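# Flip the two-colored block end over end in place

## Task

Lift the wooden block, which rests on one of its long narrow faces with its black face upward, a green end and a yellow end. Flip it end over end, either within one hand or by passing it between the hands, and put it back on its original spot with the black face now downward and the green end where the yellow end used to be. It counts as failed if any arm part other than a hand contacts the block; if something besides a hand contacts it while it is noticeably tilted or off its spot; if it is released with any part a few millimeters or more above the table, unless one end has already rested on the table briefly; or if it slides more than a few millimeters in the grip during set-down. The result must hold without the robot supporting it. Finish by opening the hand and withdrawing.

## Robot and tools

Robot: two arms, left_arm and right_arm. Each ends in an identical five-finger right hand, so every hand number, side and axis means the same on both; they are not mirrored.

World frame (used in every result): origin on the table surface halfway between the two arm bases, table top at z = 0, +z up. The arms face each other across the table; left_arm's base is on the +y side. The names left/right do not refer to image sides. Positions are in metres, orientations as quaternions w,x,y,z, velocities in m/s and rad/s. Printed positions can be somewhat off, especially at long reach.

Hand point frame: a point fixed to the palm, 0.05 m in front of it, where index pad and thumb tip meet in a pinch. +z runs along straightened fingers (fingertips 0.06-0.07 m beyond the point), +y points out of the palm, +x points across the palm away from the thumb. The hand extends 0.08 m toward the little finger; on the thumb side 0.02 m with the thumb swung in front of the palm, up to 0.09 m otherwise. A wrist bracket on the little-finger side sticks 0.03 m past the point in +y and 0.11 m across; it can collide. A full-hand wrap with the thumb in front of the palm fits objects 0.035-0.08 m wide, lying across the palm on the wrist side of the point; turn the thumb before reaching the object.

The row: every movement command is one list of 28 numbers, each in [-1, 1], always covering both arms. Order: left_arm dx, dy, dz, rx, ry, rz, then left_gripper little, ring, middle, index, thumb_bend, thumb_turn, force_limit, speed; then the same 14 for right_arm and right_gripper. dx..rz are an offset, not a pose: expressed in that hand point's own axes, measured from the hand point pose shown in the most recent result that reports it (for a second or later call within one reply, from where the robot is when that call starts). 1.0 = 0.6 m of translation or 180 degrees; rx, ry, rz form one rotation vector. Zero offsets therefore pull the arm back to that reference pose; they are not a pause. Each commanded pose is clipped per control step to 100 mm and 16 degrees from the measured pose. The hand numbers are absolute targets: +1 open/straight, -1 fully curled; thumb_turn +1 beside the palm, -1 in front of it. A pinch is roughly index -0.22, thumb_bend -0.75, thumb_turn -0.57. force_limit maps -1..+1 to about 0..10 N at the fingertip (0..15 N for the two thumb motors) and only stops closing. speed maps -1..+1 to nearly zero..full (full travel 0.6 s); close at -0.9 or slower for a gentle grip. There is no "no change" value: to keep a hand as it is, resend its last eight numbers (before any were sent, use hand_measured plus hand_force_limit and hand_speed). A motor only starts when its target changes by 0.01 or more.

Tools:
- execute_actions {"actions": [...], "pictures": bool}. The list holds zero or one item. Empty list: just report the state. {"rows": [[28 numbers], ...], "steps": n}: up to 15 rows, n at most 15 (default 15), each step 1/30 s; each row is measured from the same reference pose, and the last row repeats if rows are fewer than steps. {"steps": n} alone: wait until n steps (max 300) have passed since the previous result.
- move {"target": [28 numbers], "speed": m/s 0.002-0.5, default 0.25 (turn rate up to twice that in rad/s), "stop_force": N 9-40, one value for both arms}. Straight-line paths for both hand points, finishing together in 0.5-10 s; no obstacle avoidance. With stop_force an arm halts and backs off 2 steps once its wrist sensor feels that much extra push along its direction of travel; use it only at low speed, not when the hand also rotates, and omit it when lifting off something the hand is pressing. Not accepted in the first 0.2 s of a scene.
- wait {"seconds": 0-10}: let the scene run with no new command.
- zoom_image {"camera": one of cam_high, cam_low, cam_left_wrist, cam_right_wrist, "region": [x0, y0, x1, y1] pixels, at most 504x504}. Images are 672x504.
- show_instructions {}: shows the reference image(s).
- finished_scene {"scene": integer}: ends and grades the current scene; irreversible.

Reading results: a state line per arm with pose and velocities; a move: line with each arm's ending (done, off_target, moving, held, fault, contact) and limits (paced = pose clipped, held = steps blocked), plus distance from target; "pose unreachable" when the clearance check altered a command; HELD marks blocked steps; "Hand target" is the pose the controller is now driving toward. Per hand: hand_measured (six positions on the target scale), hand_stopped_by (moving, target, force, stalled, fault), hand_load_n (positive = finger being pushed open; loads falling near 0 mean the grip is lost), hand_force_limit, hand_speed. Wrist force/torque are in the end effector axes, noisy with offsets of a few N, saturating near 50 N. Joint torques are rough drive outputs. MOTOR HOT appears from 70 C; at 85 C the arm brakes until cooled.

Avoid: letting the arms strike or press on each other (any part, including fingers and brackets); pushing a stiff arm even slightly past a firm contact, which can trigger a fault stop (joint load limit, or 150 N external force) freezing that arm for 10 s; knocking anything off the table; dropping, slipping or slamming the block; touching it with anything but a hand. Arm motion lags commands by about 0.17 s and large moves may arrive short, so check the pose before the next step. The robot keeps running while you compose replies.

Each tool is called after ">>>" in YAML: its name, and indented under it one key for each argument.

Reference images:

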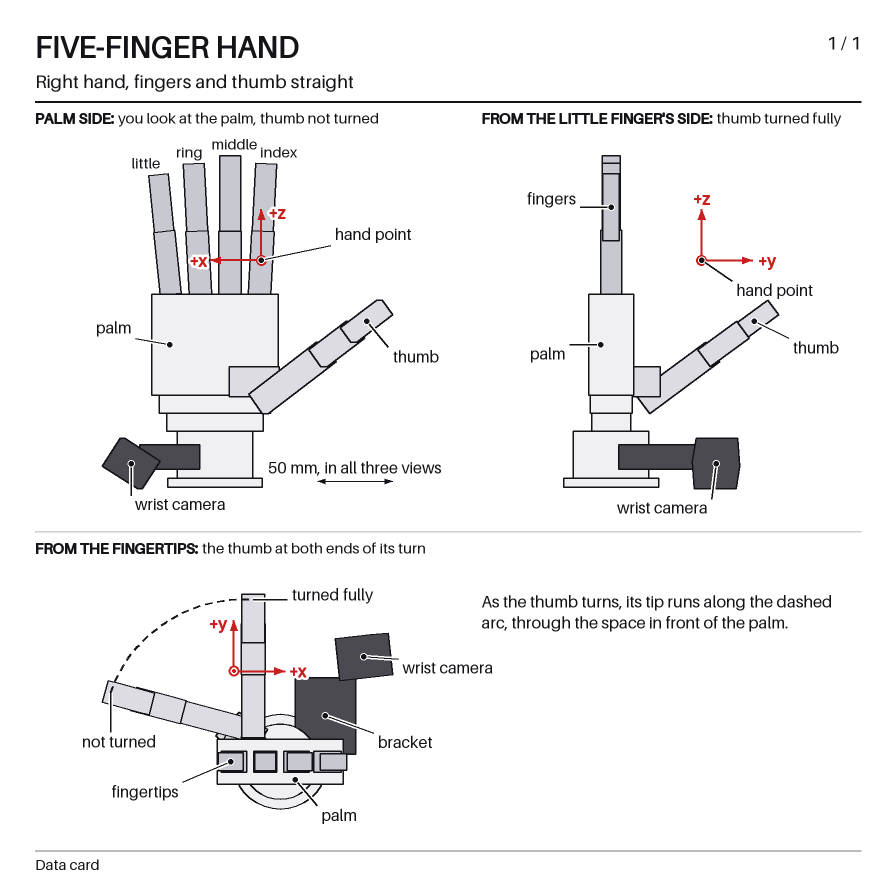

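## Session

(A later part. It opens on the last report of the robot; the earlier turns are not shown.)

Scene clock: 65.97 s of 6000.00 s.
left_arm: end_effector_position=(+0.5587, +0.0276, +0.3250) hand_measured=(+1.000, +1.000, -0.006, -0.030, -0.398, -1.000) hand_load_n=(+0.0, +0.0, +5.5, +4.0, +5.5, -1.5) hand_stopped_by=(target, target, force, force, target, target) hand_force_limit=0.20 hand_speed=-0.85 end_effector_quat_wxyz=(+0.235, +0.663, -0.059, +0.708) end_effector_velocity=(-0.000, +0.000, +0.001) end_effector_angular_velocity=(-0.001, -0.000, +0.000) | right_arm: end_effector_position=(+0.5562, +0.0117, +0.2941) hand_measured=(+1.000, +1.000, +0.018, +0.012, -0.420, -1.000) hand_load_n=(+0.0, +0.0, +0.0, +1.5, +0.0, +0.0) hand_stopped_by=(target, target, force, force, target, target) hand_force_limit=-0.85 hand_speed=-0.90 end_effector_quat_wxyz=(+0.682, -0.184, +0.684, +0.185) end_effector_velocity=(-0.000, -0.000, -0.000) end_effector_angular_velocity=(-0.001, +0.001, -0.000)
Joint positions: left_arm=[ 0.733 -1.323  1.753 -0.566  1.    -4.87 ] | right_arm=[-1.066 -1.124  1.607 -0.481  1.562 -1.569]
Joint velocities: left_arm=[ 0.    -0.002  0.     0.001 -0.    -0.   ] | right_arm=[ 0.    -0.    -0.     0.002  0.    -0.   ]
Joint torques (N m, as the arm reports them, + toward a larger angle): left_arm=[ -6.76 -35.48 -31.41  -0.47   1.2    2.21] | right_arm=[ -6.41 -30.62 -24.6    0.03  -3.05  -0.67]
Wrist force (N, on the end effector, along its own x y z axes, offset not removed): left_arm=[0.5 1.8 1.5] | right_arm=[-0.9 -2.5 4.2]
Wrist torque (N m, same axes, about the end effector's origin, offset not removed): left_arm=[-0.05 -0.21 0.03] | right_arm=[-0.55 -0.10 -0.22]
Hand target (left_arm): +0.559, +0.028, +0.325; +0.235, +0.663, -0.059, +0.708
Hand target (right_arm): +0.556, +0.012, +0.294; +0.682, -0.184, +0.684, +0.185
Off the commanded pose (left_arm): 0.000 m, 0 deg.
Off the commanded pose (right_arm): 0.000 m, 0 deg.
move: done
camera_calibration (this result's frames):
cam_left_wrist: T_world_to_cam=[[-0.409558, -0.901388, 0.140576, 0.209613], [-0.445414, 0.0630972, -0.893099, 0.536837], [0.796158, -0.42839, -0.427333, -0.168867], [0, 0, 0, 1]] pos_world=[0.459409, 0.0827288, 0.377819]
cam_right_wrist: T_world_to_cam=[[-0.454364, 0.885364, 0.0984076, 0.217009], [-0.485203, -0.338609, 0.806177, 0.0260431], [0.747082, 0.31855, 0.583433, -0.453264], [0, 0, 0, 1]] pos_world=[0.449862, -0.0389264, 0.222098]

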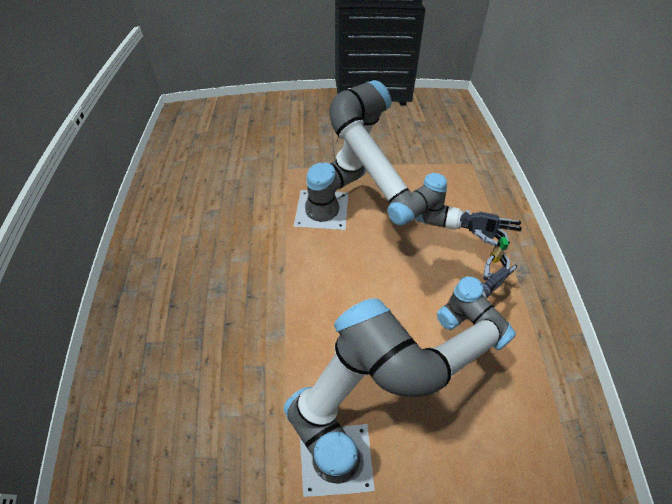

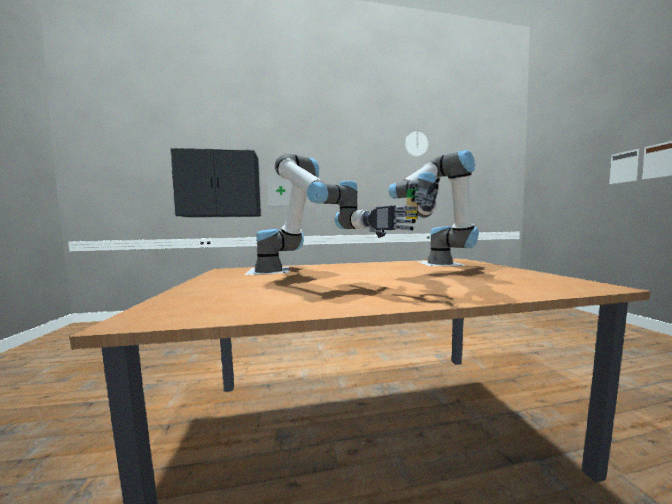

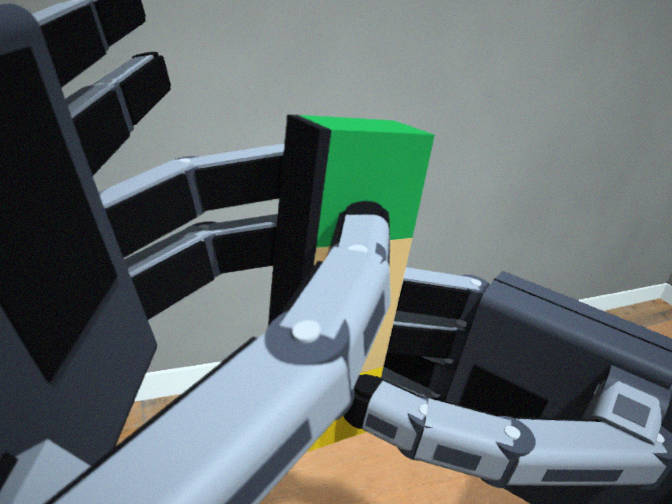

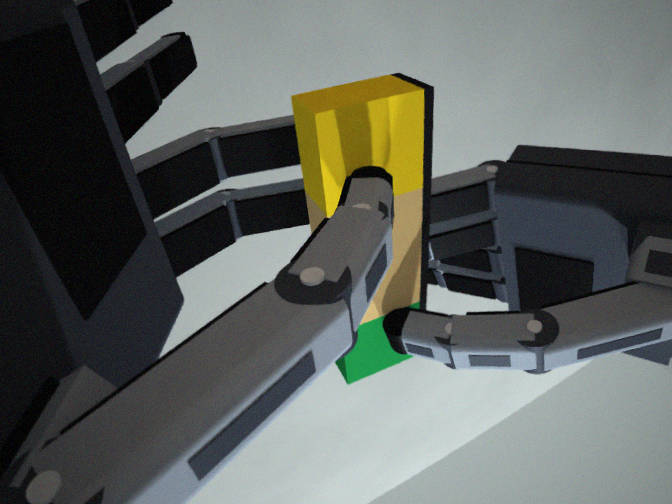

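Gap about 1.5 mm; advance while squeezing.

>>> execute_actions:
  actions:
    - {"rows":[[0,0,0,0,0,0,1,1,-0.4,-0.4,-0.4,-1,0.2,-0.85,0,-0.0012,0.0023,0,0,0,1,1,-0.1,-0.1,-0.42,-1,-0.85,-0.9]],"steps":12}
  pictures: false

>>> execute_actions:
  actions:
    - {"rows":[[0,0,0,0,0,0,1,1,-0.4,-0.4,-0.4,-1,0.2,-0.85,0,0,0,0,0,0,1,1,-0.4,-0.4,-0.42,-1,0.3,-0.9]]}
  pictures: false

Scene clock: 68.50 s of 6000.00 s.
left_arm: end_effector_position=(+0.5587, +0.0276, +0.3250) hand_measured=(+1.000, +1.000, -0.006, -0.030, -0.398, -1.000) hand_load_n=(+0.0, +0.0, +5.0, +6.0, +4.5, +0.0) hand_stopped_by=(target, target, force, force, target, target) hand_force_limit=0.20 hand_speed=-0.85 end_effector_quat_wxyz=(+0.235, +0.663, -0.059, +0.708) end_effector_velocity=(+0.000, +0.000, -0.001) end_effector_angular_velocity=(+0.001, +0.001, +0.001) | right_arm: end_effector_position=(+0.5577, +0.0118, +0.2941) hand_measured=(+1.000, +1.000, +0.018, +0.012, -0.420, -1.000) hand_load_n=(+0.0, +0.0, +0.0, +0.0, +0.5, -0.5) hand_stopped_by=(target, target, force, force, target, target) hand_force_limit=-0.85 hand_speed=-0.90 end_effector_quat_wxyz=(+0.682, -0.184, +0.684, +0.185) end_effector_velocity=(+0.000, +0.000, -0.001) end_effector_angular_velocity=(-0.000, +0.002, +0.001)
Joint positions: left_arm=[ 0.733 -1.323  1.753 -0.566  1.    -4.87 ] | right_arm=[-1.067 -1.121  1.604 -0.48   1.561 -1.569]
Joint velocities: left_arm=[ 0.001  0.001 -0.     0.001 -0.     0.   ] | right_arm=[-0.     0.001 -0.     0.001 -0.001  0.001]
Joint torques (N m, as the arm reports them, + toward a larger angle): left_arm=[  0.29 -35.39 -31.88  -0.48   1.18   2.22] | right_arm=[ -8.17 -30.63 -25.37  -0.01  -2.94  -1.01]
Wrist force (N, on the end effector, along its own x y z axes, offset not removed): left_arm=[-2.9 -2.7 -0.3] | right_arm=[1.6 0.5 0.4]
Wrist torque (N m, same axes, about the end effector's origin, offset not removed): left_arm=[-0.30 0.39 -0.32] | right_arm=[-0.15 -0.42 0.03]
Hand target (left_arm): +0.559, +0.028, +0.325; +0.235, +0.663, -0.059, +0.708
Hand target (right_arm): +0.558, +0.012, +0.294; +0.682, -0.184, +0.684, +0.185
Off the commanded pose (left_arm): 0.000 m, 0 deg.
Off the commanded pose (right_arm): 0.000 m, 0 deg.
Steps of this call (steps 1 to 64: nothing new was sent; steps 65 to 76: all 12 steps of this action). Readings (end_effector_position | what the end effector reports):
65: left_arm (+0.5587, +0.0276, +0.3250) | right_arm (+0.5562, +0.0117, +0.2941) | left_arm hand_measured=(+1.000, +1.000, -0.006, -0.030, -0.398, -1.000) hand_load_n=(+0.0, +0.0, +5.5, +4.0, +5.5, -1.5) hand_stopped_by=(target, target, force, force, target, target) hand_force_limit=0.20 hand_speed=-0.85 | right_arm hand_measured=(+1.000, +1.000, +0.018, +0.012, -0.420, -1.000) hand_load_n=(+0.0, +0.0, +0.0, +1.5, +0.0, +0.0) hand_stopped_by=(target, target, force, force, target, target) hand_force_limit=-0.85 hand_speed=-0.90
66: left_arm (+0.5587, +0.0276, +0.3250) | right_arm (+0.5563, +0.0118, +0.2941) | left_arm hand_measured=(+1.000, +1.000, -0.006, -0.030, -0.398, -1.000) hand_load_n=(+0.0, +0.0, +5.5, +4.0, +5.5, -1.5) hand_stopped_by=(target, target, force, force, target, target) hand_force_limit=0.20 hand_speed=-0.85 | right_arm hand_measured=(+1.000, +1.000, +0.018, +0.012, -0.420, -1.000) hand_load_n=(+0.0, +0.0, +0.0, +1.5, +0.0, +0.0) hand_stopped_by=(target, target, force, force, target, target) hand_force_limit=-0.85 hand_speed=-0.90
68: left_arm (+0.5587, +0.0276, +0.3250) | right_arm (+0.5570, +0.0118, +0.2941) | left_arm hand_measured=(+1.000, +1.000, -0.006, -0.030, -0.398, -1.000) hand_load_n=(+0.0, +0.0, +5.0, +4.5, +5.0, -1.0) hand_stopped_by=(target, target, force, force, target, target) hand_force_limit=0.20 hand_speed=-0.85 | right_arm hand_measured=(+1.000, +1.000, +0.018, +0.012, -0.420, -1.000) hand_load_n=(+0.0, +0.0, +0.0, +0.5, +0.0, +0.0) hand_stopped_by=(target, target, force, force, target, target) hand_force_limit=-0.85 hand_speed=-0.90
72: left_arm (+0.5587, +0.0276, +0.3250) | right_arm (+0.5575, +0.0118, +0.2941) | left_arm hand_measured=(+1.000, +1.000, -0.006, -0.030, -0.398, -1.000) hand_load_n=(+0.0, +0.0, +5.0, +5.5, +4.5, -0.5) hand_stopped_by=(target, target, force, force, target, target) hand_force_limit=0.20 hand_speed=-0.85 | right_arm hand_measured=(+1.000, +1.000, +0.018, +0.012, -0.420, -1.000) hand_load_n=(+0.0, +0.0, +0.0, +0.0, +0.0, +0.0) hand_stopped_by=(target, target, force, force, target, target) hand_force_limit=-0.85 hand_speed=-0.90
76: the state above

Scene clock: 69.00 s of 6000.00 s.
left_arm: end_effector_position=(+0.5587, +0.0276, +0.3250) hand_measured=(+1.000, +1.000, -0.006, -0.030, -0.398, -1.000) hand_load_n=(+0.0, +0.0, +5.0, +4.5, +4.5, -1.0) hand_stopped_by=(target, target, force, force, target, target) hand_force_limit=0.20 hand_speed=-0.85 end_effector_quat_wxyz=(+0.235, +0.663, -0.059, +0.708) end_effector_velocity=(+0.000, +0.000, -0.001) end_effector_angular_velocity=(+0.001, +0.001, +0.001) | right_arm: end_effector_position=(+0.5577, +0.0118, +0.2941) hand_measured=(+1.000, +1.000, -0.008, -0.018, -0.418, -1.000) hand_load_n=(+0.0, +0.0, +6.0, +7.5, +3.0, +0.5) hand_stopped_by=(target, target, force, force, target, target) hand_force_limit=0.30 hand_speed=-0.90 end_effector_quat_wxyz=(+0.682, -0.184, +0.684, +0.185) end_effector_velocity=(+0.000, +0.000, -0.000) end_effector_angular_velocity=(+0.000, -0.001, -0.000)
Joint positions: left_arm=[ 0.733 -1.323  1.753 -0.566  1.    -4.87 ] | right_arm=[-1.067 -1.121  1.604 -0.48   1.561 -1.569]
Joint velocities: left_arm=[ 0.     0.001  0.     0.001 -0.    -0.   ] | right_arm=[-0.     0.001 -0.    -0.002  0.    -0.   ]
Joint torques (N m, as the arm reports them, + toward a larger angle): left_arm=[  0.16 -35.02 -30.9   -0.47   1.23   2.17] | right_arm=[ -5.76 -34.01 -21.82  -0.45  -2.57  -1.01]
Wrist force (N, on the end effector, along its own x y z axes, offset not removed): left_arm=[-2.7 0.3 -1.2] | right_arm=[0.0 -1.0 2.7]
Wrist torque (N m, same axes, about the end effector's origin, offset not removed): left_arm=[-0.32 0.26 -0.21] | right_arm=[-0.07 -0.01 -0.07]
Hand target (left_arm): +0.559, +0.028, +0.325; +0.235, +0.663, -0.059, +0.708
Hand target (right_arm): +0.558, +0.012, +0.294; +0.682, -0.184, +0.684, +0.185
Off the commanded pose (left_arm): 0.000 m, 0 deg.
Off the commanded pose (right_arm): 0.000 m, 0 deg.
Steps of this call (steps 1 to 15: all 15 steps of this action). Readings (end_effector_position | what the end effector reports):
1: left_arm (+0.5587, +0.0276, +0.3250) | right_arm (+0.5577, +0.0118, +0.2941) | left_arm hand_measured=(+1.000, +1.000, -0.006, -0.030, -0.398, -1.000) hand_load_n=(+0.0, +0.0, +5.0, +6.0, +4.5, +0.0) hand_stopped_by=(target, target, force, force, target, target) hand_force_limit=0.20 hand_speed=-0.85 | right_arm hand_measured=(+1.000, +1.000, +0.018, +0.012, -0.420, -1.000) hand_load_n=(+0.0, +0.0, +0.0, +0.0, +0.5, -0.5) hand_stopped_by=(target, target, moving, moving, target, target) hand_force_limit=0.30 hand_speed=-0.90
2: left_arm (+0.5587, +0.0276, +0.3250) | right_arm (+0.5577, +0.0118, +0.2941) | left_arm hand_measured=(+1.000, +1.000, -0.006, -0.030, -0.398, -1.000) hand_load_n=(+0.0, +0.0, +5.0, +6.0, +4.5, +0.0) hand_stopped_by=(target, target, force, force, target, target) hand_force_limit=0.20 hand_speed=-0.85 | right_arm hand_measured=(+1.000, +1.000, +0.018, +0.012, -0.420, -1.000) hand_load_n=(+0.0, +0.0, +0.0, +0.0, +0.5, -0.5) hand_stopped_by=(target, target, moving, moving, target, target) hand_force_limit=0.30 hand_speed=-0.90
4: left_arm (+0.5587, +0.0276, +0.3250) | right_arm (+0.5577, +0.0118, +0.2941) | left_arm hand_measured=(+1.000, +1.000, -0.006, -0.030, -0.398, -1.000) hand_load_n=(+0.0, +0.0, +5.0, +6.0, +4.5, +0.0) hand_stopped_by=(target, target, force, force, target, target) hand_force_limit=0.20 hand_speed=-0.85 | right_arm hand_measured=(+1.000, +1.000, +0.012, +0.006, -0.420, -1.000) hand_load_n=(+0.0, +0.0, +0.0, +0.0, +0.5, -0.5) hand_stopped_by=(target, target, moving, moving, target, target) hand_force_limit=0.30 hand_speed=-0.90
8: left_arm (+0.5587, +0.0276, +0.3250) | right_arm (+0.5577, +0.0118, +0.2941) | left_arm hand_measured=(+1.000, +1.000, -0.006, -0.030, -0.398, -1.000) hand_load_n=(+0.0, +0.0, +5.0, +4.5, +4.5, -1.0) hand_stopped_by=(target, target, force, force, target, target) hand_force_limit=0.20 hand_speed=-0.85 | right_arm hand_measured=(+1.000, +1.000, -0.008, -0.014, -0.418, -1.000) hand_load_n=(+0.0, +0.0, +6.5, +5.5, +2.5, +0.5) hand_stopped_by=(target, target, force, moving, target, target) hand_force_limit=0.30 hand_speed=-0.90
15: the state above

>>> move:
  target: [0,0,0,0,0,0,1,1,0.25,0.25,-0.15,-1,0.2,-0.5,0,0,0,0,0,0,1,1,-0.4,-0.4,-0.42,-1,0.3,-0.9]

>>> move:
  target: [0.05,-0.2,-0.125,0,0,0,1,1,0.25,0.25,-0.15,-1,0.2,-0.5,0,0,0,0,0,0,1,1,-0.4,-0.4,-0.42,-1,0.3,-0.9]

>>> move:
  target: [0.05,-0.2,-0.125,0,0,0,1,1,0.25,0.25,-0.15,-1,0.2,-0.5,0.407,-0.17,-0.142,0,0.227,-0.4455,1,1,-0.4,-0.4,-0.42,-1,0.3,-0.9]

>>> zoom_image:
  camera: "cam_low"
  region: [330,230,430,305]

Scene clock: 73.73 s of 6000.00 s.
left_arm: end_effector_position=(+0.5587, +0.0276, +0.3250) hand_measured=(+1.000, +1.000, +0.250, +0.250, -0.150, -1.000) hand_load_n=(+0.0, +0.0, +0.0, +0.0, +0.0, +0.0) hand_stopped_by=(target, target, target, target, target, target) hand_force_limit=0.20 hand_speed=-0.50 end_effector_quat_wxyz=(+0.235, +0.663, -0.059, +0.708) end_effector_velocity=(-0.000, -0.001, -0.000) end_effector_angular_velocity=(-0.000, -0.000, -0.001) | right_arm: end_effector_position=(+0.5577, +0.0118, +0.2941) hand_measured=(+1.000, +1.000, -0.008, -0.018, -0.418, -1.000) hand_load_n=(+0.0, +0.0, +6.0, +4.0, +4.0, -1.5) hand_stopped_by=(target, target, force, force, target, target) hand_force_limit=0.30 hand_speed=-0.90 end_effector_quat_wxyz=(+0.682, -0.184, +0.684, +0.185) end_effector_velocity=(+0.000, -0.000, -0.001) end_effector_angular_velocity=(-0.001, +0.001, -0.002)
Joint positions: left_arm=[ 0.733 -1.323  1.753 -0.566  1.    -4.87 ] | right_arm=[-1.067 -1.121  1.604 -0.48   1.561 -1.569]
Joint velocities: left_arm=[-0.001  0.001 -0.001 -0.001  0.     0.   ] | right_arm=[-0.     0.     0.001  0.001  0.002 -0.001]
Joint torques (N m, as the arm reports them, + toward a larger angle): left_arm=[  0.3  -35.33 -31.71  -0.68   1.22   2.11] | right_arm=[  5.77 -38.39 -18.55  -3.32   0.31  -0.88]
Wrist force (N, on the end effector, along its own x y z axes, offset not removed): left_arm=[-1.4 -1.5 3.1] | right_arm=[0.1 -0.3 1.4]
Wrist torque (N m, same axes, about the end effector's origin, offset not removed): left_arm=[-0.41 0.07 -0.10] | right_arm=[-0.21 -0.25 -0.05]
Hand target (left_arm): +0.559, +0.028, +0.325; +0.235, +0.663, -0.059, +0.708
Hand target (right_arm): +0.558, +0.012, +0.294; +0.682, -0.184, +0.684, +0.185
Off the commanded pose (left_arm): 0.000 m, 0 deg.
Off the commanded pose (right_arm): 0.000 m, 0 deg.
After step 90, 0.97 s passed at rest.
move: done
camera_calibration (this result's frames):
cam_left_wrist: T_world_to_cam=[[-0.409558, -0.901389, 0.140574, 0.209614], [-0.445416, 0.0630991, -0.893098, 0.536837], [0.796158, -0.428389, -0.427335, -0.168866], [0, 0, 0, 1]] pos_world=[0.459409, 0.0827289, 0.377819]
cam_right_wrist: T_world_to_cam=[[-0.454389, 0.885351, 0.0984094, 0.217638], [-0.485178, -0.338618, 0.806189, 0.0267985], [0.747083, 0.318577, 0.583417, -0.454407], [0, 0, 0, 1]] pos_world=[0.451374, -0.0388477, 0.222086]

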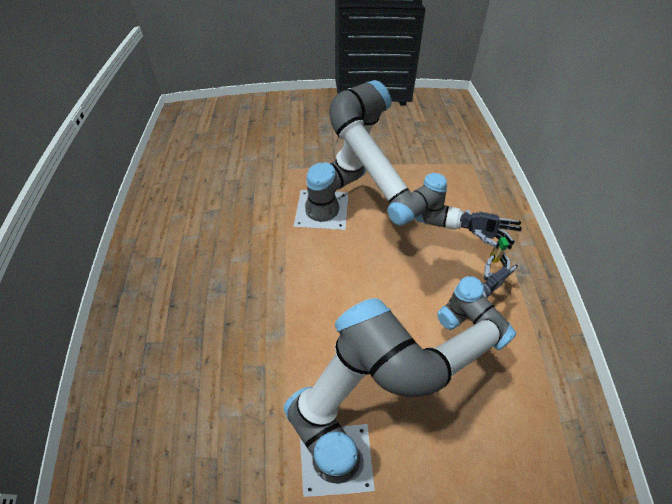

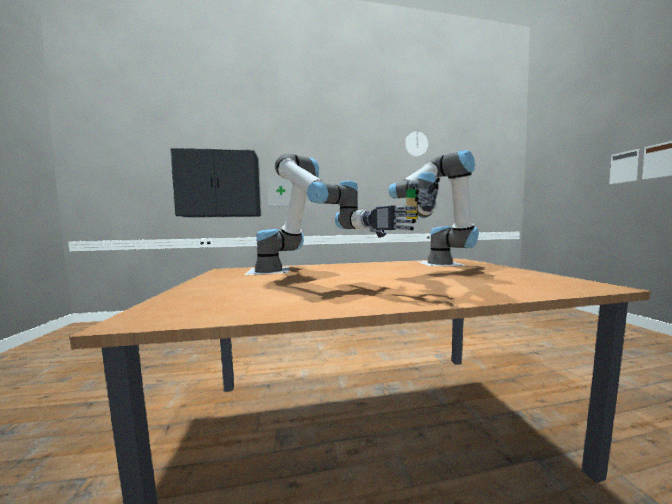

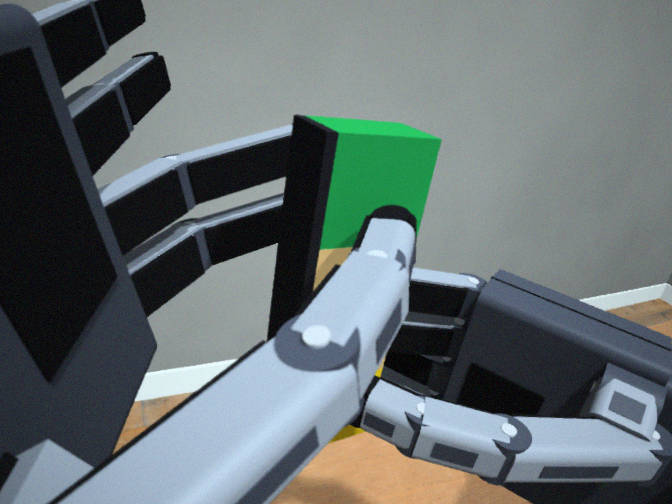

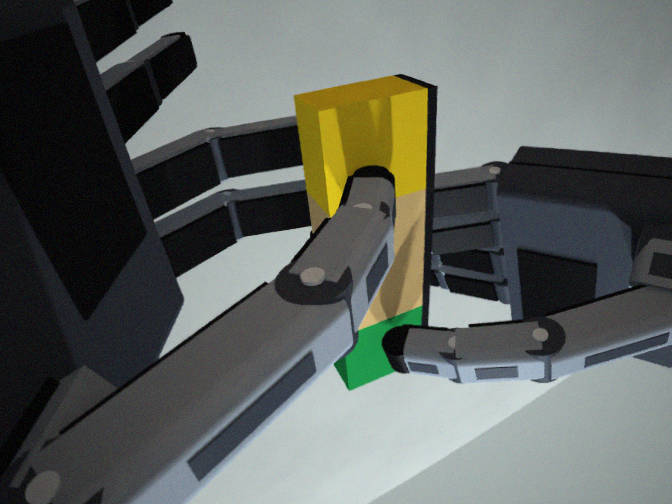

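Scene clock: 74.87 s of 6000.00 s.
left_arm: end_effector_position=(+0.5393, +0.1706, +0.3181) hand_measured=(+1.000, +1.000, +0.250, +0.250, -0.150, -1.000) hand_load_n=(+0.0, +0.0, +0.0, +0.0, +0.0, +0.0) hand_stopped_by=(target, target, target, target, target, target) hand_force_limit=0.20 hand_speed=-0.50 end_effector_quat_wxyz=(+0.235, +0.663, -0.059, +0.709) end_effector_velocity=(+0.000, +0.002, +0.001) end_effector_angular_velocity=(-0.001, -0.001, +0.001) | right_arm: end_effector_position=(+0.5577, +0.0118, +0.2941) hand_measured=(+1.000, +1.000, -0.008, -0.018, -0.418, -1.000) hand_load_n=(+0.0, +0.0, +6.0, +4.0, +4.0, -1.5) hand_stopped_by=(target, target, force, force, target, target) hand_force_limit=0.30 hand_speed=-0.90 end_effector_quat_wxyz=(+0.682, -0.184, +0.684, +0.185) end_effector_velocity=(+0.000, -0.000, -0.001) end_effector_angular_velocity=(-0.001, +0.000, -0.001)
Joint positions: left_arm=[ 0.908 -1.538  2.023 -0.609  1.173 -4.895] | right_arm=[-1.067 -1.121  1.604 -0.48   1.561 -1.569]
Joint velocities: left_arm=[ 0.004 -0.003  0.002 -0.001  0.003 -0.   ] | right_arm=[-0.     0.001 -0.     0.     0.001 -0.001]
Joint torques (N m, as the arm reports them, + toward a larger angle): left_arm=[ 10.11 -33.22  -9.36  -3.96   2.67  -2.68] | right_arm=[  5.71 -37.98 -18.87  -3.33   0.4   -0.98]
Wrist force (N, on the end effector, along its own x y z axes, offset not removed): left_arm=[-1.3 0.9 0.2] | right_arm=[3.4 -0.8 0.4]
Wrist torque (N m, same axes, about the end effector's origin, offset not removed): left_arm=[0.08 0.01 -0.01] | right_arm=[-0.11 -0.69 0.08]
Hand target (left_arm): +0.539, +0.171, +0.318; +0.235, +0.663, -0.059, +0.709
Hand target (right_arm): +0.558, +0.012, +0.294; +0.682, -0.184, +0.684, +0.185
Off the commanded pose (left_arm): 0.000 m, 0 deg.
Off the commanded pose (right_arm): 0.000 m, 0 deg.
move: done
camera_calibration (this result's frames):
cam_left_wrist: T_world_to_cam=[[-0.409586, -0.901441, 0.140156, 0.331682], [-0.44514, 0.0633801, -0.893215, 0.512875], [0.796297, -0.428238, -0.427227, -0.095168], [0, 0, 0, 1]] pos_world=[0.439936, 0.225732, 0.370962]
cam_right_wrist: T_world_to_cam=[[-0.454389, 0.885351, 0.0984096, 0.217638], [-0.485177, -0.338618, 0.806189, 0.0267983], [0.747083, 0.318577, 0.583417, -0.454407], [0, 0, 0, 1]] pos_world=[0.451374, -0.0388476, 0.222086]

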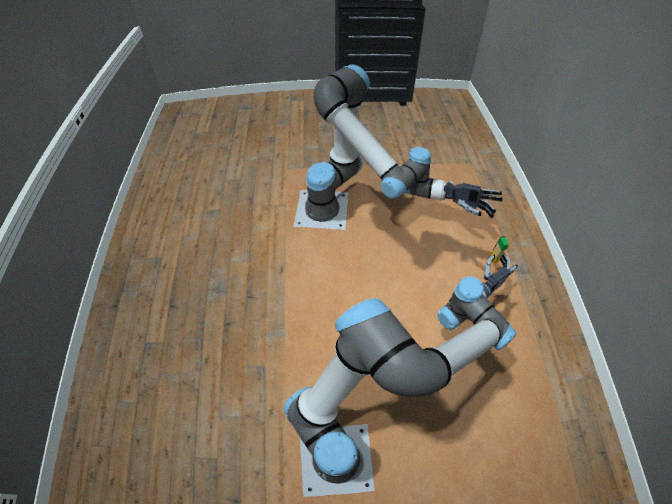

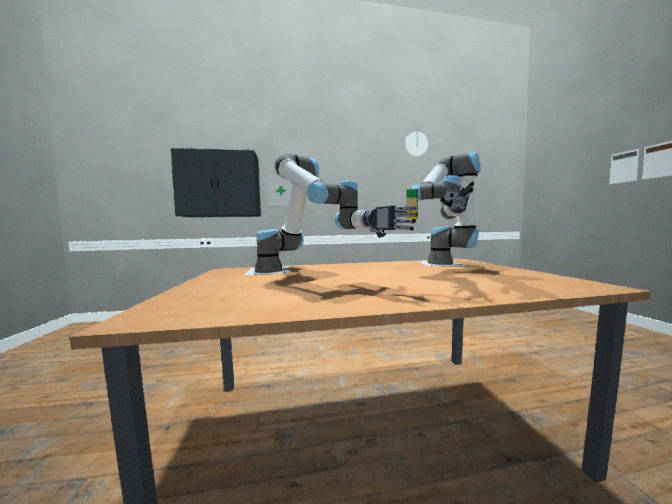

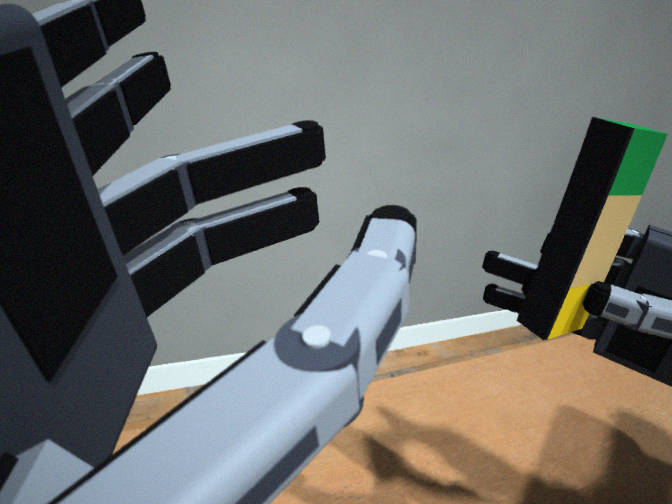

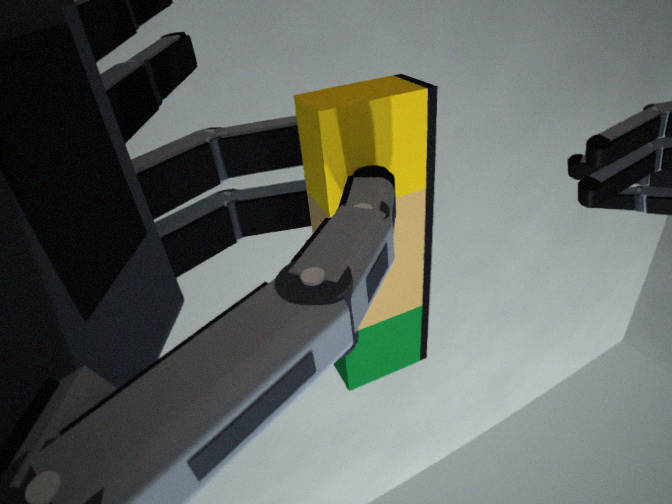

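Scene clock: 78.47 s of 6000.00 s.
left_arm: end_effector_position=(+0.5198, +0.3137, +0.3113) hand_measured=(+1.000, +1.000, +0.250, +0.250, -0.150, -1.000) hand_load_n=(+0.0, +0.0, +0.0, +0.0, +0.0, +0.0) hand_stopped_by=(target, target, target, target, target, target) hand_force_limit=0.20 hand_speed=-0.50 end_effector_quat_wxyz=(+0.235, +0.663, -0.059, +0.709) end_effector_velocity=(-0.000, +0.001, -0.000) end_effector_angular_velocity=(+0.000, +0.000, -0.000) | right_arm: end_effector_position=(+0.5344, -0.1190, +0.0499) hand_measured=(+1.000, +1.000, -0.008, -0.018, -0.418, -1.000) hand_load_n=(+0.0, +0.0, +6.0, +4.5, +4.0, -1.5) hand_stopped_by=(target, target, force, force, target, target) hand_force_limit=0.30 hand_speed=-0.90 end_effector_quat_wxyz=(+0.379, -0.620, +0.587, -0.358) end_effector_velocity=(+0.000, -0.000, -0.000) end_effector_angular_velocity=(-0.008, -0.003, -0.001)
Joint positions: left_arm=[ 1.206 -1.683  2.18  -0.613  1.468 -4.931] | right_arm=[-1.029 -0.986  1.56  -0.045  2.009 -2.897]
Joint velocities: left_arm=[ 0.002 -0.     0.     0.     0.002 -0.   ] | right_arm=[ 0.002  0.002 -0.001 -0.002  0.006 -0.006]
Joint torques (N m, as the arm reports them, + toward a larger angle): left_arm=[ 12.37 -26.31  -9.22  -4.12   2.68  -2.67] | right_arm=[  7.22 -31.81 -23.6   -2.2    3.58  -1.53]
Wrist force (N, on the end effector, along its own x y z axes, offset not removed): left_arm=[0.5 -1.5 2.8] | right_arm=[-0.1 0.6 0.2]
Wrist torque (N m, same axes, about the end effector's origin, offset not removed): left_arm=[-0.34 -0.20 0.09] | right_arm=[-0.02 -0.12 -0.14]
Hand target (left_arm): +0.520, +0.314, +0.311; +0.235, +0.663, -0.060, +0.709
Hand target (right_arm): +0.534, -0.119, +0.050; -0.379, +0.620, -0.586, +0.358
Off the commanded pose (left_arm): 0.000 m, 0 deg.
Off the commanded pose (right_arm): 0.000 m, 0 deg.
move: done
camera_calibration (this result's frames):
cam_left_wrist: T_world_to_cam=[[-0.409637, -0.901537, 0.139388, 0.453979], [-0.44475, 0.063958, -0.893368, 0.488727], [0.79649, -0.42795, -0.427158, -0.0214786], [0, 0, 0, 1]] pos_world=[0.420435, 0.368829, 0.364159]
cam_right_wrist: T_world_to_cam=[[-0.412513, 0.0745343, -0.907897, 0.278289], [-0.549126, 0.774868, 0.313115, 0.359334], [0.726838, 0.627714, -0.278714, -0.162304], [0, 0, 0, 1]] pos_world=[0.430087, -0.197298, 0.0949089]

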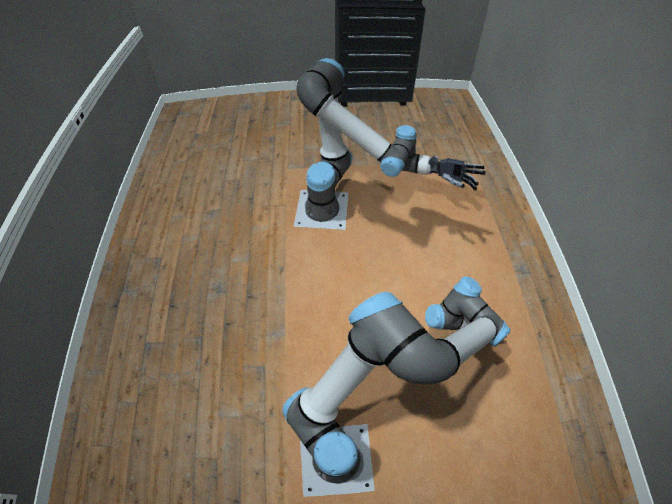

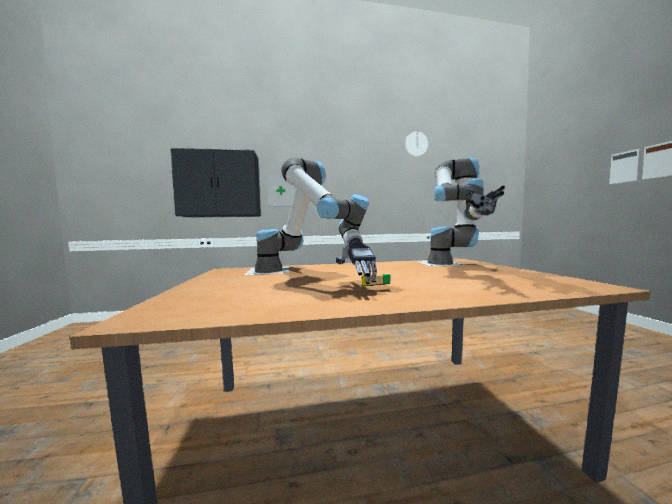

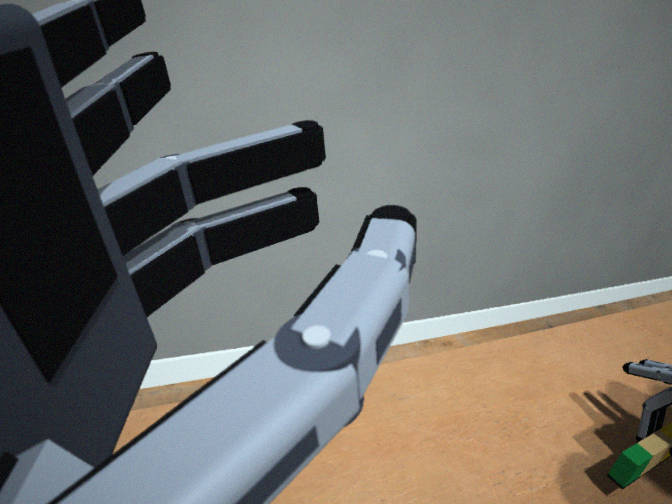

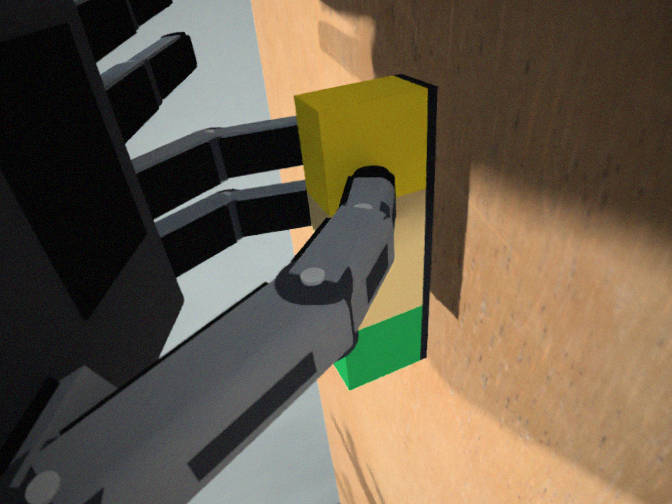

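Region (330, 230, 430, 305) of cam_low's 672x504 image, scaled by 5.040, with more detail than that image has; it fills the top 378 rows of this view, and the rest is white.

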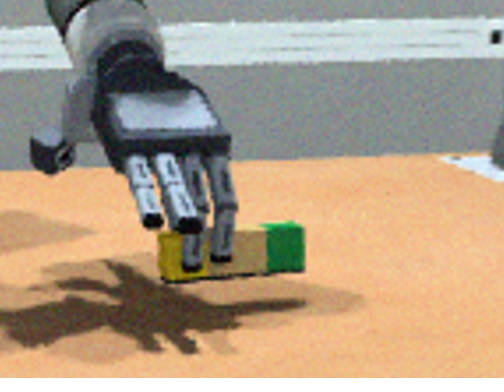

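>>> move:
  target: [0,0,0,0,0,0,1,1,0.25,0.25,-0.15,-1,0.2,-0.5,0.007,0.027,0.0165,0,0,0,1,1,-0.4,-0.4,-0.42,-1,0.3,-0.9]
  speed: 0.03

>>> zoom_image:
  camera: "cam_low"
  region: [330,230,430,305]

Scene clock: 81.27 s of 6000.00 s.
left_arm: end_effector_position=(+0.5198, +0.3137, +0.3113) hand_measured=(+1.000, +1.000, +0.250, +0.250, -0.150, -1.000) hand_load_n=(+0.0, +0.0, +0.0, +0.0, +0.0, +0.0) hand_stopped_by=(target, target, target, target, target, target) hand_force_limit=0.20 hand_speed=-0.50 end_effector_quat_wxyz=(+0.235, +0.663, -0.059, +0.709) end_effector_velocity=(+0.000, -0.001, -0.001) end_effector_angular_velocity=(+0.001, +0.002, -0.000) | right_arm: end_effector_position=(+0.5360, -0.1231, +0.0311) hand_measured=(+1.000, +1.000, -0.008, -0.018, -0.418, -1.000) hand_load_n=(+0.0, +0.0, +6.0, +4.5, +4.0, -1.5) hand_stopped_by=(target, target, force, force, target, target) hand_force_limit=0.30 hand_speed=-0.90 end_effector_quat_wxyz=(+0.379, -0.620, +0.586, -0.358) end_effector_velocity=(+0.000, -0.000, -0.002) end_effector_angular_velocity=(-0.000, +0.001, -0.000)
Joint positions: left_arm=[ 1.206 -1.683  2.18  -0.613  1.468 -4.931] | right_arm=[-1.037 -0.965  1.582 -0.09   2.002 -2.902]
Joint velocities: left_arm=[-0.001  0.002 -0.     0.001 -0.     0.   ] | right_arm=[-0.001  0.002  0.001 -0.003 -0.     0.   ]
Joint torques (N m, as the arm reports them, + toward a larger angle): left_arm=[-10.82 -19.22 -13.87  -3.9   -2.7   -1.09] | right_arm=[ -7.4  -34.48  -8.62  -2.32  -2.61  -1.62]
Wrist force (N, on the end effector, along its own x y z axes, offset not removed): left_arm=[-0.1 -1.1 1.2] | right_arm=[-0.1 -1.0 0.3]
Wrist torque (N m, same axes, about the end effector's origin, offset not removed): left_arm=[-0.35 -0.21 -0.12] | right_arm=[-0.28 -0.13 -0.10]
Hand target (left_arm): +0.520, +0.314, +0.311; +0.235, +0.663, -0.059, +0.709
Hand target (right_arm): +0.536, -0.123, +0.031; -0.379, +0.620, -0.586, +0.358
Off the commanded pose (left_arm): 0.000 m, 0 deg.
Off the commanded pose (right_arm): 0.000 m, 0 deg.
move: done
camera_calibration (this result's frames):
cam_left_wrist: T_world_to_cam=[[-0.409633, -0.901536, 0.139408, 0.453981], [-0.444755, 0.0639401, -0.893367, 0.48873], [0.796488, -0.427955, -0.427155, -0.0214632], [0, 0, 0, 1]] pos_world=[0.420426, 0.368845, 0.364158]
cam_right_wrist: T_world_to_cam=[[-0.412514, 0.074514, -0.907899, 0.262144], [-0.549121, 0.774879, 0.313095, 0.369261], [0.726842, 0.627702, -0.278731, -0.166169], [0, 0, 0, 1]] pos_world=[0.431686, -0.201361, 0.07607]

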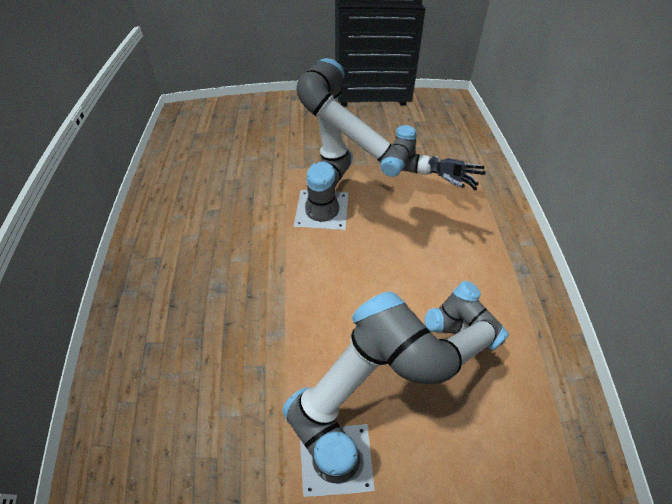

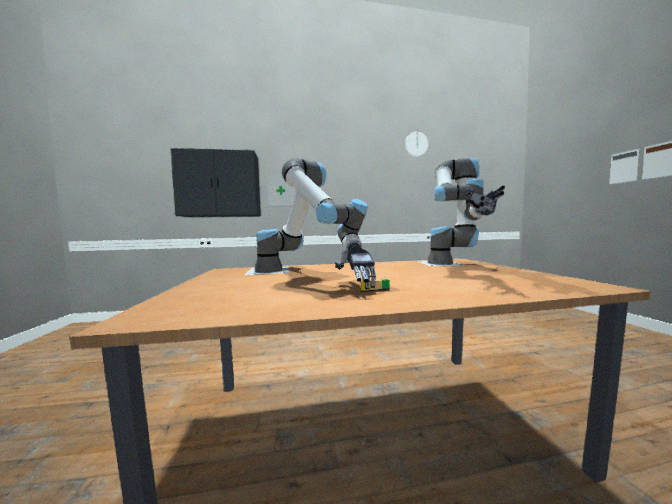

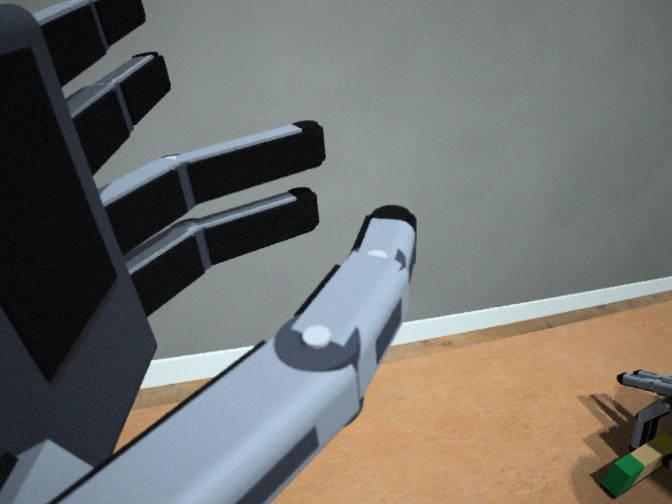

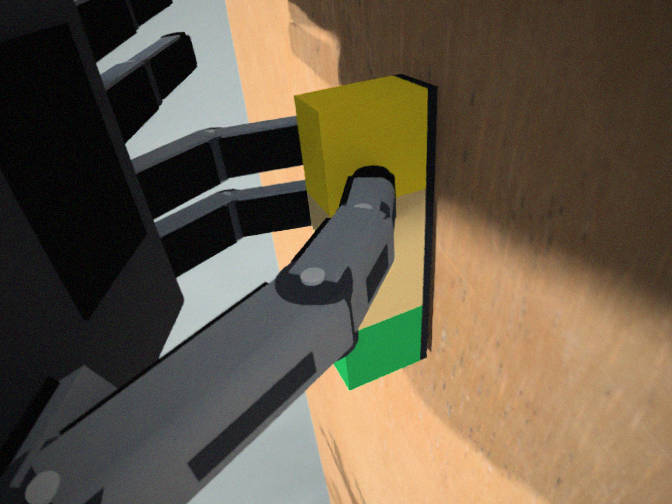

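Region (330, 230, 430, 305) of cam_low's 672x504 image, scaled by 5.040, with more detail than that image has; it fills the top 378 rows of this view, and the rest is white.

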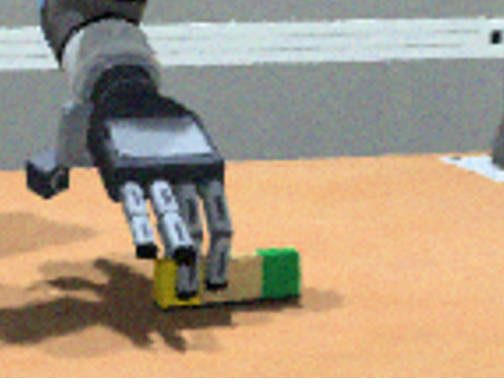

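>>> move:
  target: [0,0,0,0,0,0,1,1,0.25,0.25,-0.15,-1,0.2,-0.5,0,0.0036,0.0018,0,0.0016,-0.0032,1,1,-0.4,-0.4,-0.42,-1,0.3,-0.9]
  speed: 0.01

Scene clock: 83.77 s of 6000.00 s.
left_arm: end_effector_position=(+0.5198, +0.3137, +0.3113) hand_measured=(+1.000, +1.000, +0.250, +0.250, -0.150, -1.000) hand_load_n=(+0.0, +0.0, +0.0, +0.0, +0.0, +0.0) hand_stopped_by=(target, target, target, target, target, target) hand_force_limit=0.20 hand_speed=-0.50 end_effector_quat_wxyz=(+0.235, +0.663, -0.060, +0.709) end_effector_velocity=(-0.000, -0.000, -0.000) end_effector_angular_velocity=(+0.000, +0.001, -0.001) | right_arm: end_effector_position=(+0.5360, -0.1230, +0.0288) hand_measured=(+1.000, +1.000, -0.008, -0.018, -0.418, -1.000) hand_load_n=(+0.0, +0.0, +5.5, +3.5, +2.5, -1.5) hand_stopped_by=(target, target, force, force, target, target) hand_force_limit=0.30 hand_speed=-0.90 end_effector_quat_wxyz=(+0.376, -0.622, +0.584, -0.361) end_effector_velocity=(-0.000, +0.000, -0.001) end_effector_angular_velocity=(-0.003, -0.000, +0.000)
Joint positions: left_arm=[ 1.206 -1.683  2.18  -0.613  1.468 -4.931] | right_arm=[-1.034 -0.96   1.579 -0.09   2.01  -2.909]
Joint velocities: left_arm=[-0.001 -0.     0.001  0.001  0.    -0.   ] | right_arm=[ 0.001  0.002 -0.    -0.001  0.002 -0.002]
Joint torques (N m, as the arm reports them, + toward a larger angle): left_arm=[ -6.29 -12.93 -23.59  -3.35  -2.     1.21] | right_arm=[  5.25 -20.19 -17.24  -0.22   2.71  -1.75]
Wrist force (N, on the end effector, along its own x y z axes, offset not removed): left_arm=[-0.2 -2.3 1.8] | right_arm=[1.3 -18.5 -15.6]
Wrist torque (N m, same axes, about the end effector's origin, offset not removed): left_arm=[-0.47 -0.10 -0.04] | right_arm=[-0.34 0.01 -0.35]
Hand target (left_arm): +0.520, +0.314, +0.311; +0.235, +0.663, -0.059, +0.709
Hand target (right_arm): +0.536, -0.123, +0.029; -0.376, +0.622, -0.584, +0.361
Off the commanded pose (left_arm): 0.000 m, 0 deg.
Off the commanded pose (right_arm): 0.000 m, 0 deg.
move: done
camera_calibration (this result's frames):
cam_left_wrist: T_world_to_cam=[[-0.409633, -0.901539, 0.139386, 0.453982], [-0.444771, 0.0639701, -0.893357, 0.488711], [0.796479, -0.427944, -0.427183, -0.0214676], [0, 0, 0, 1]] pos_world=[0.420429, 0.368832, 0.364144]
cam_right_wrist: T_world_to_cam=[[-0.411834, 0.0645701, -0.908968, 0.258511], [-0.54945, 0.778173, 0.304223, 0.370795], [0.726979, 0.624721, -0.285, -0.167088], [0, 0, 0, 1]] pos_world=[0.431666, -0.200851, 0.0745543]

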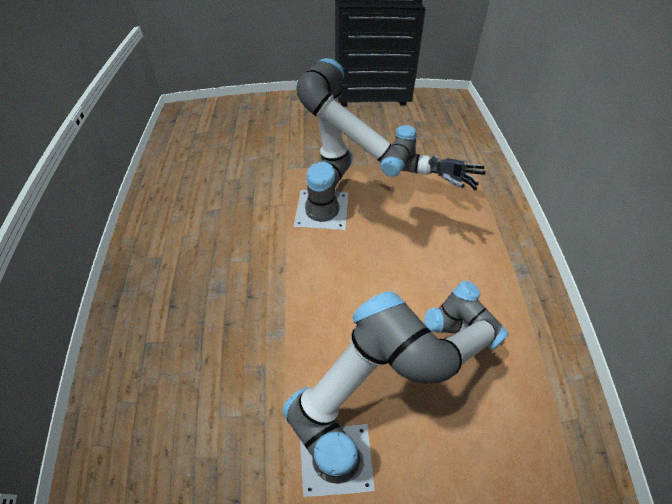

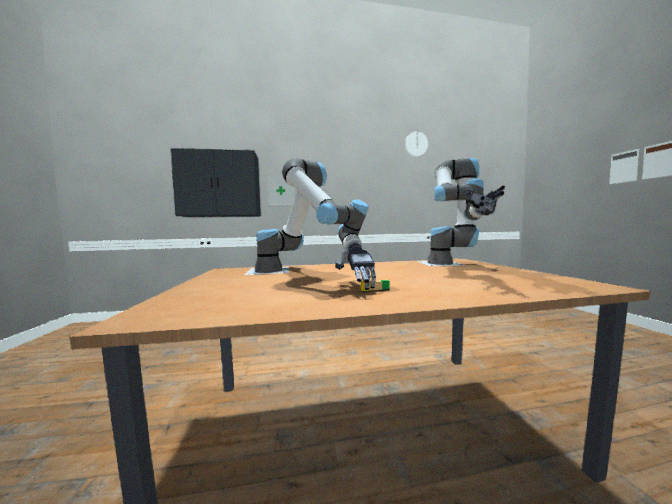

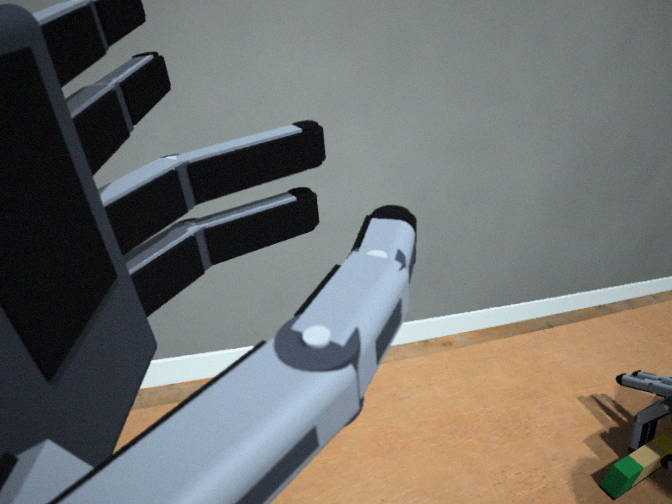

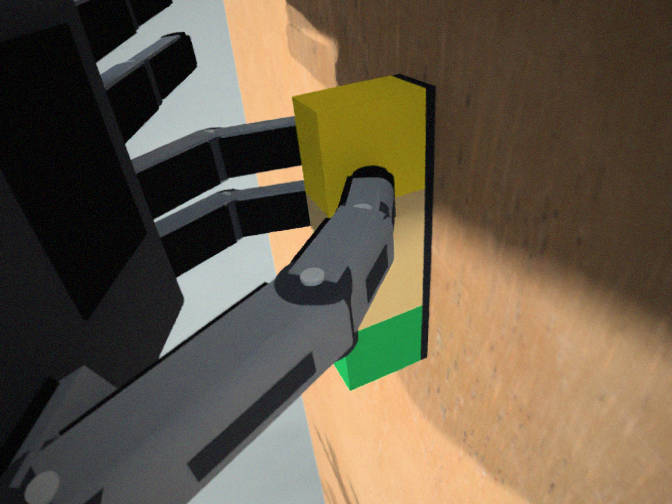

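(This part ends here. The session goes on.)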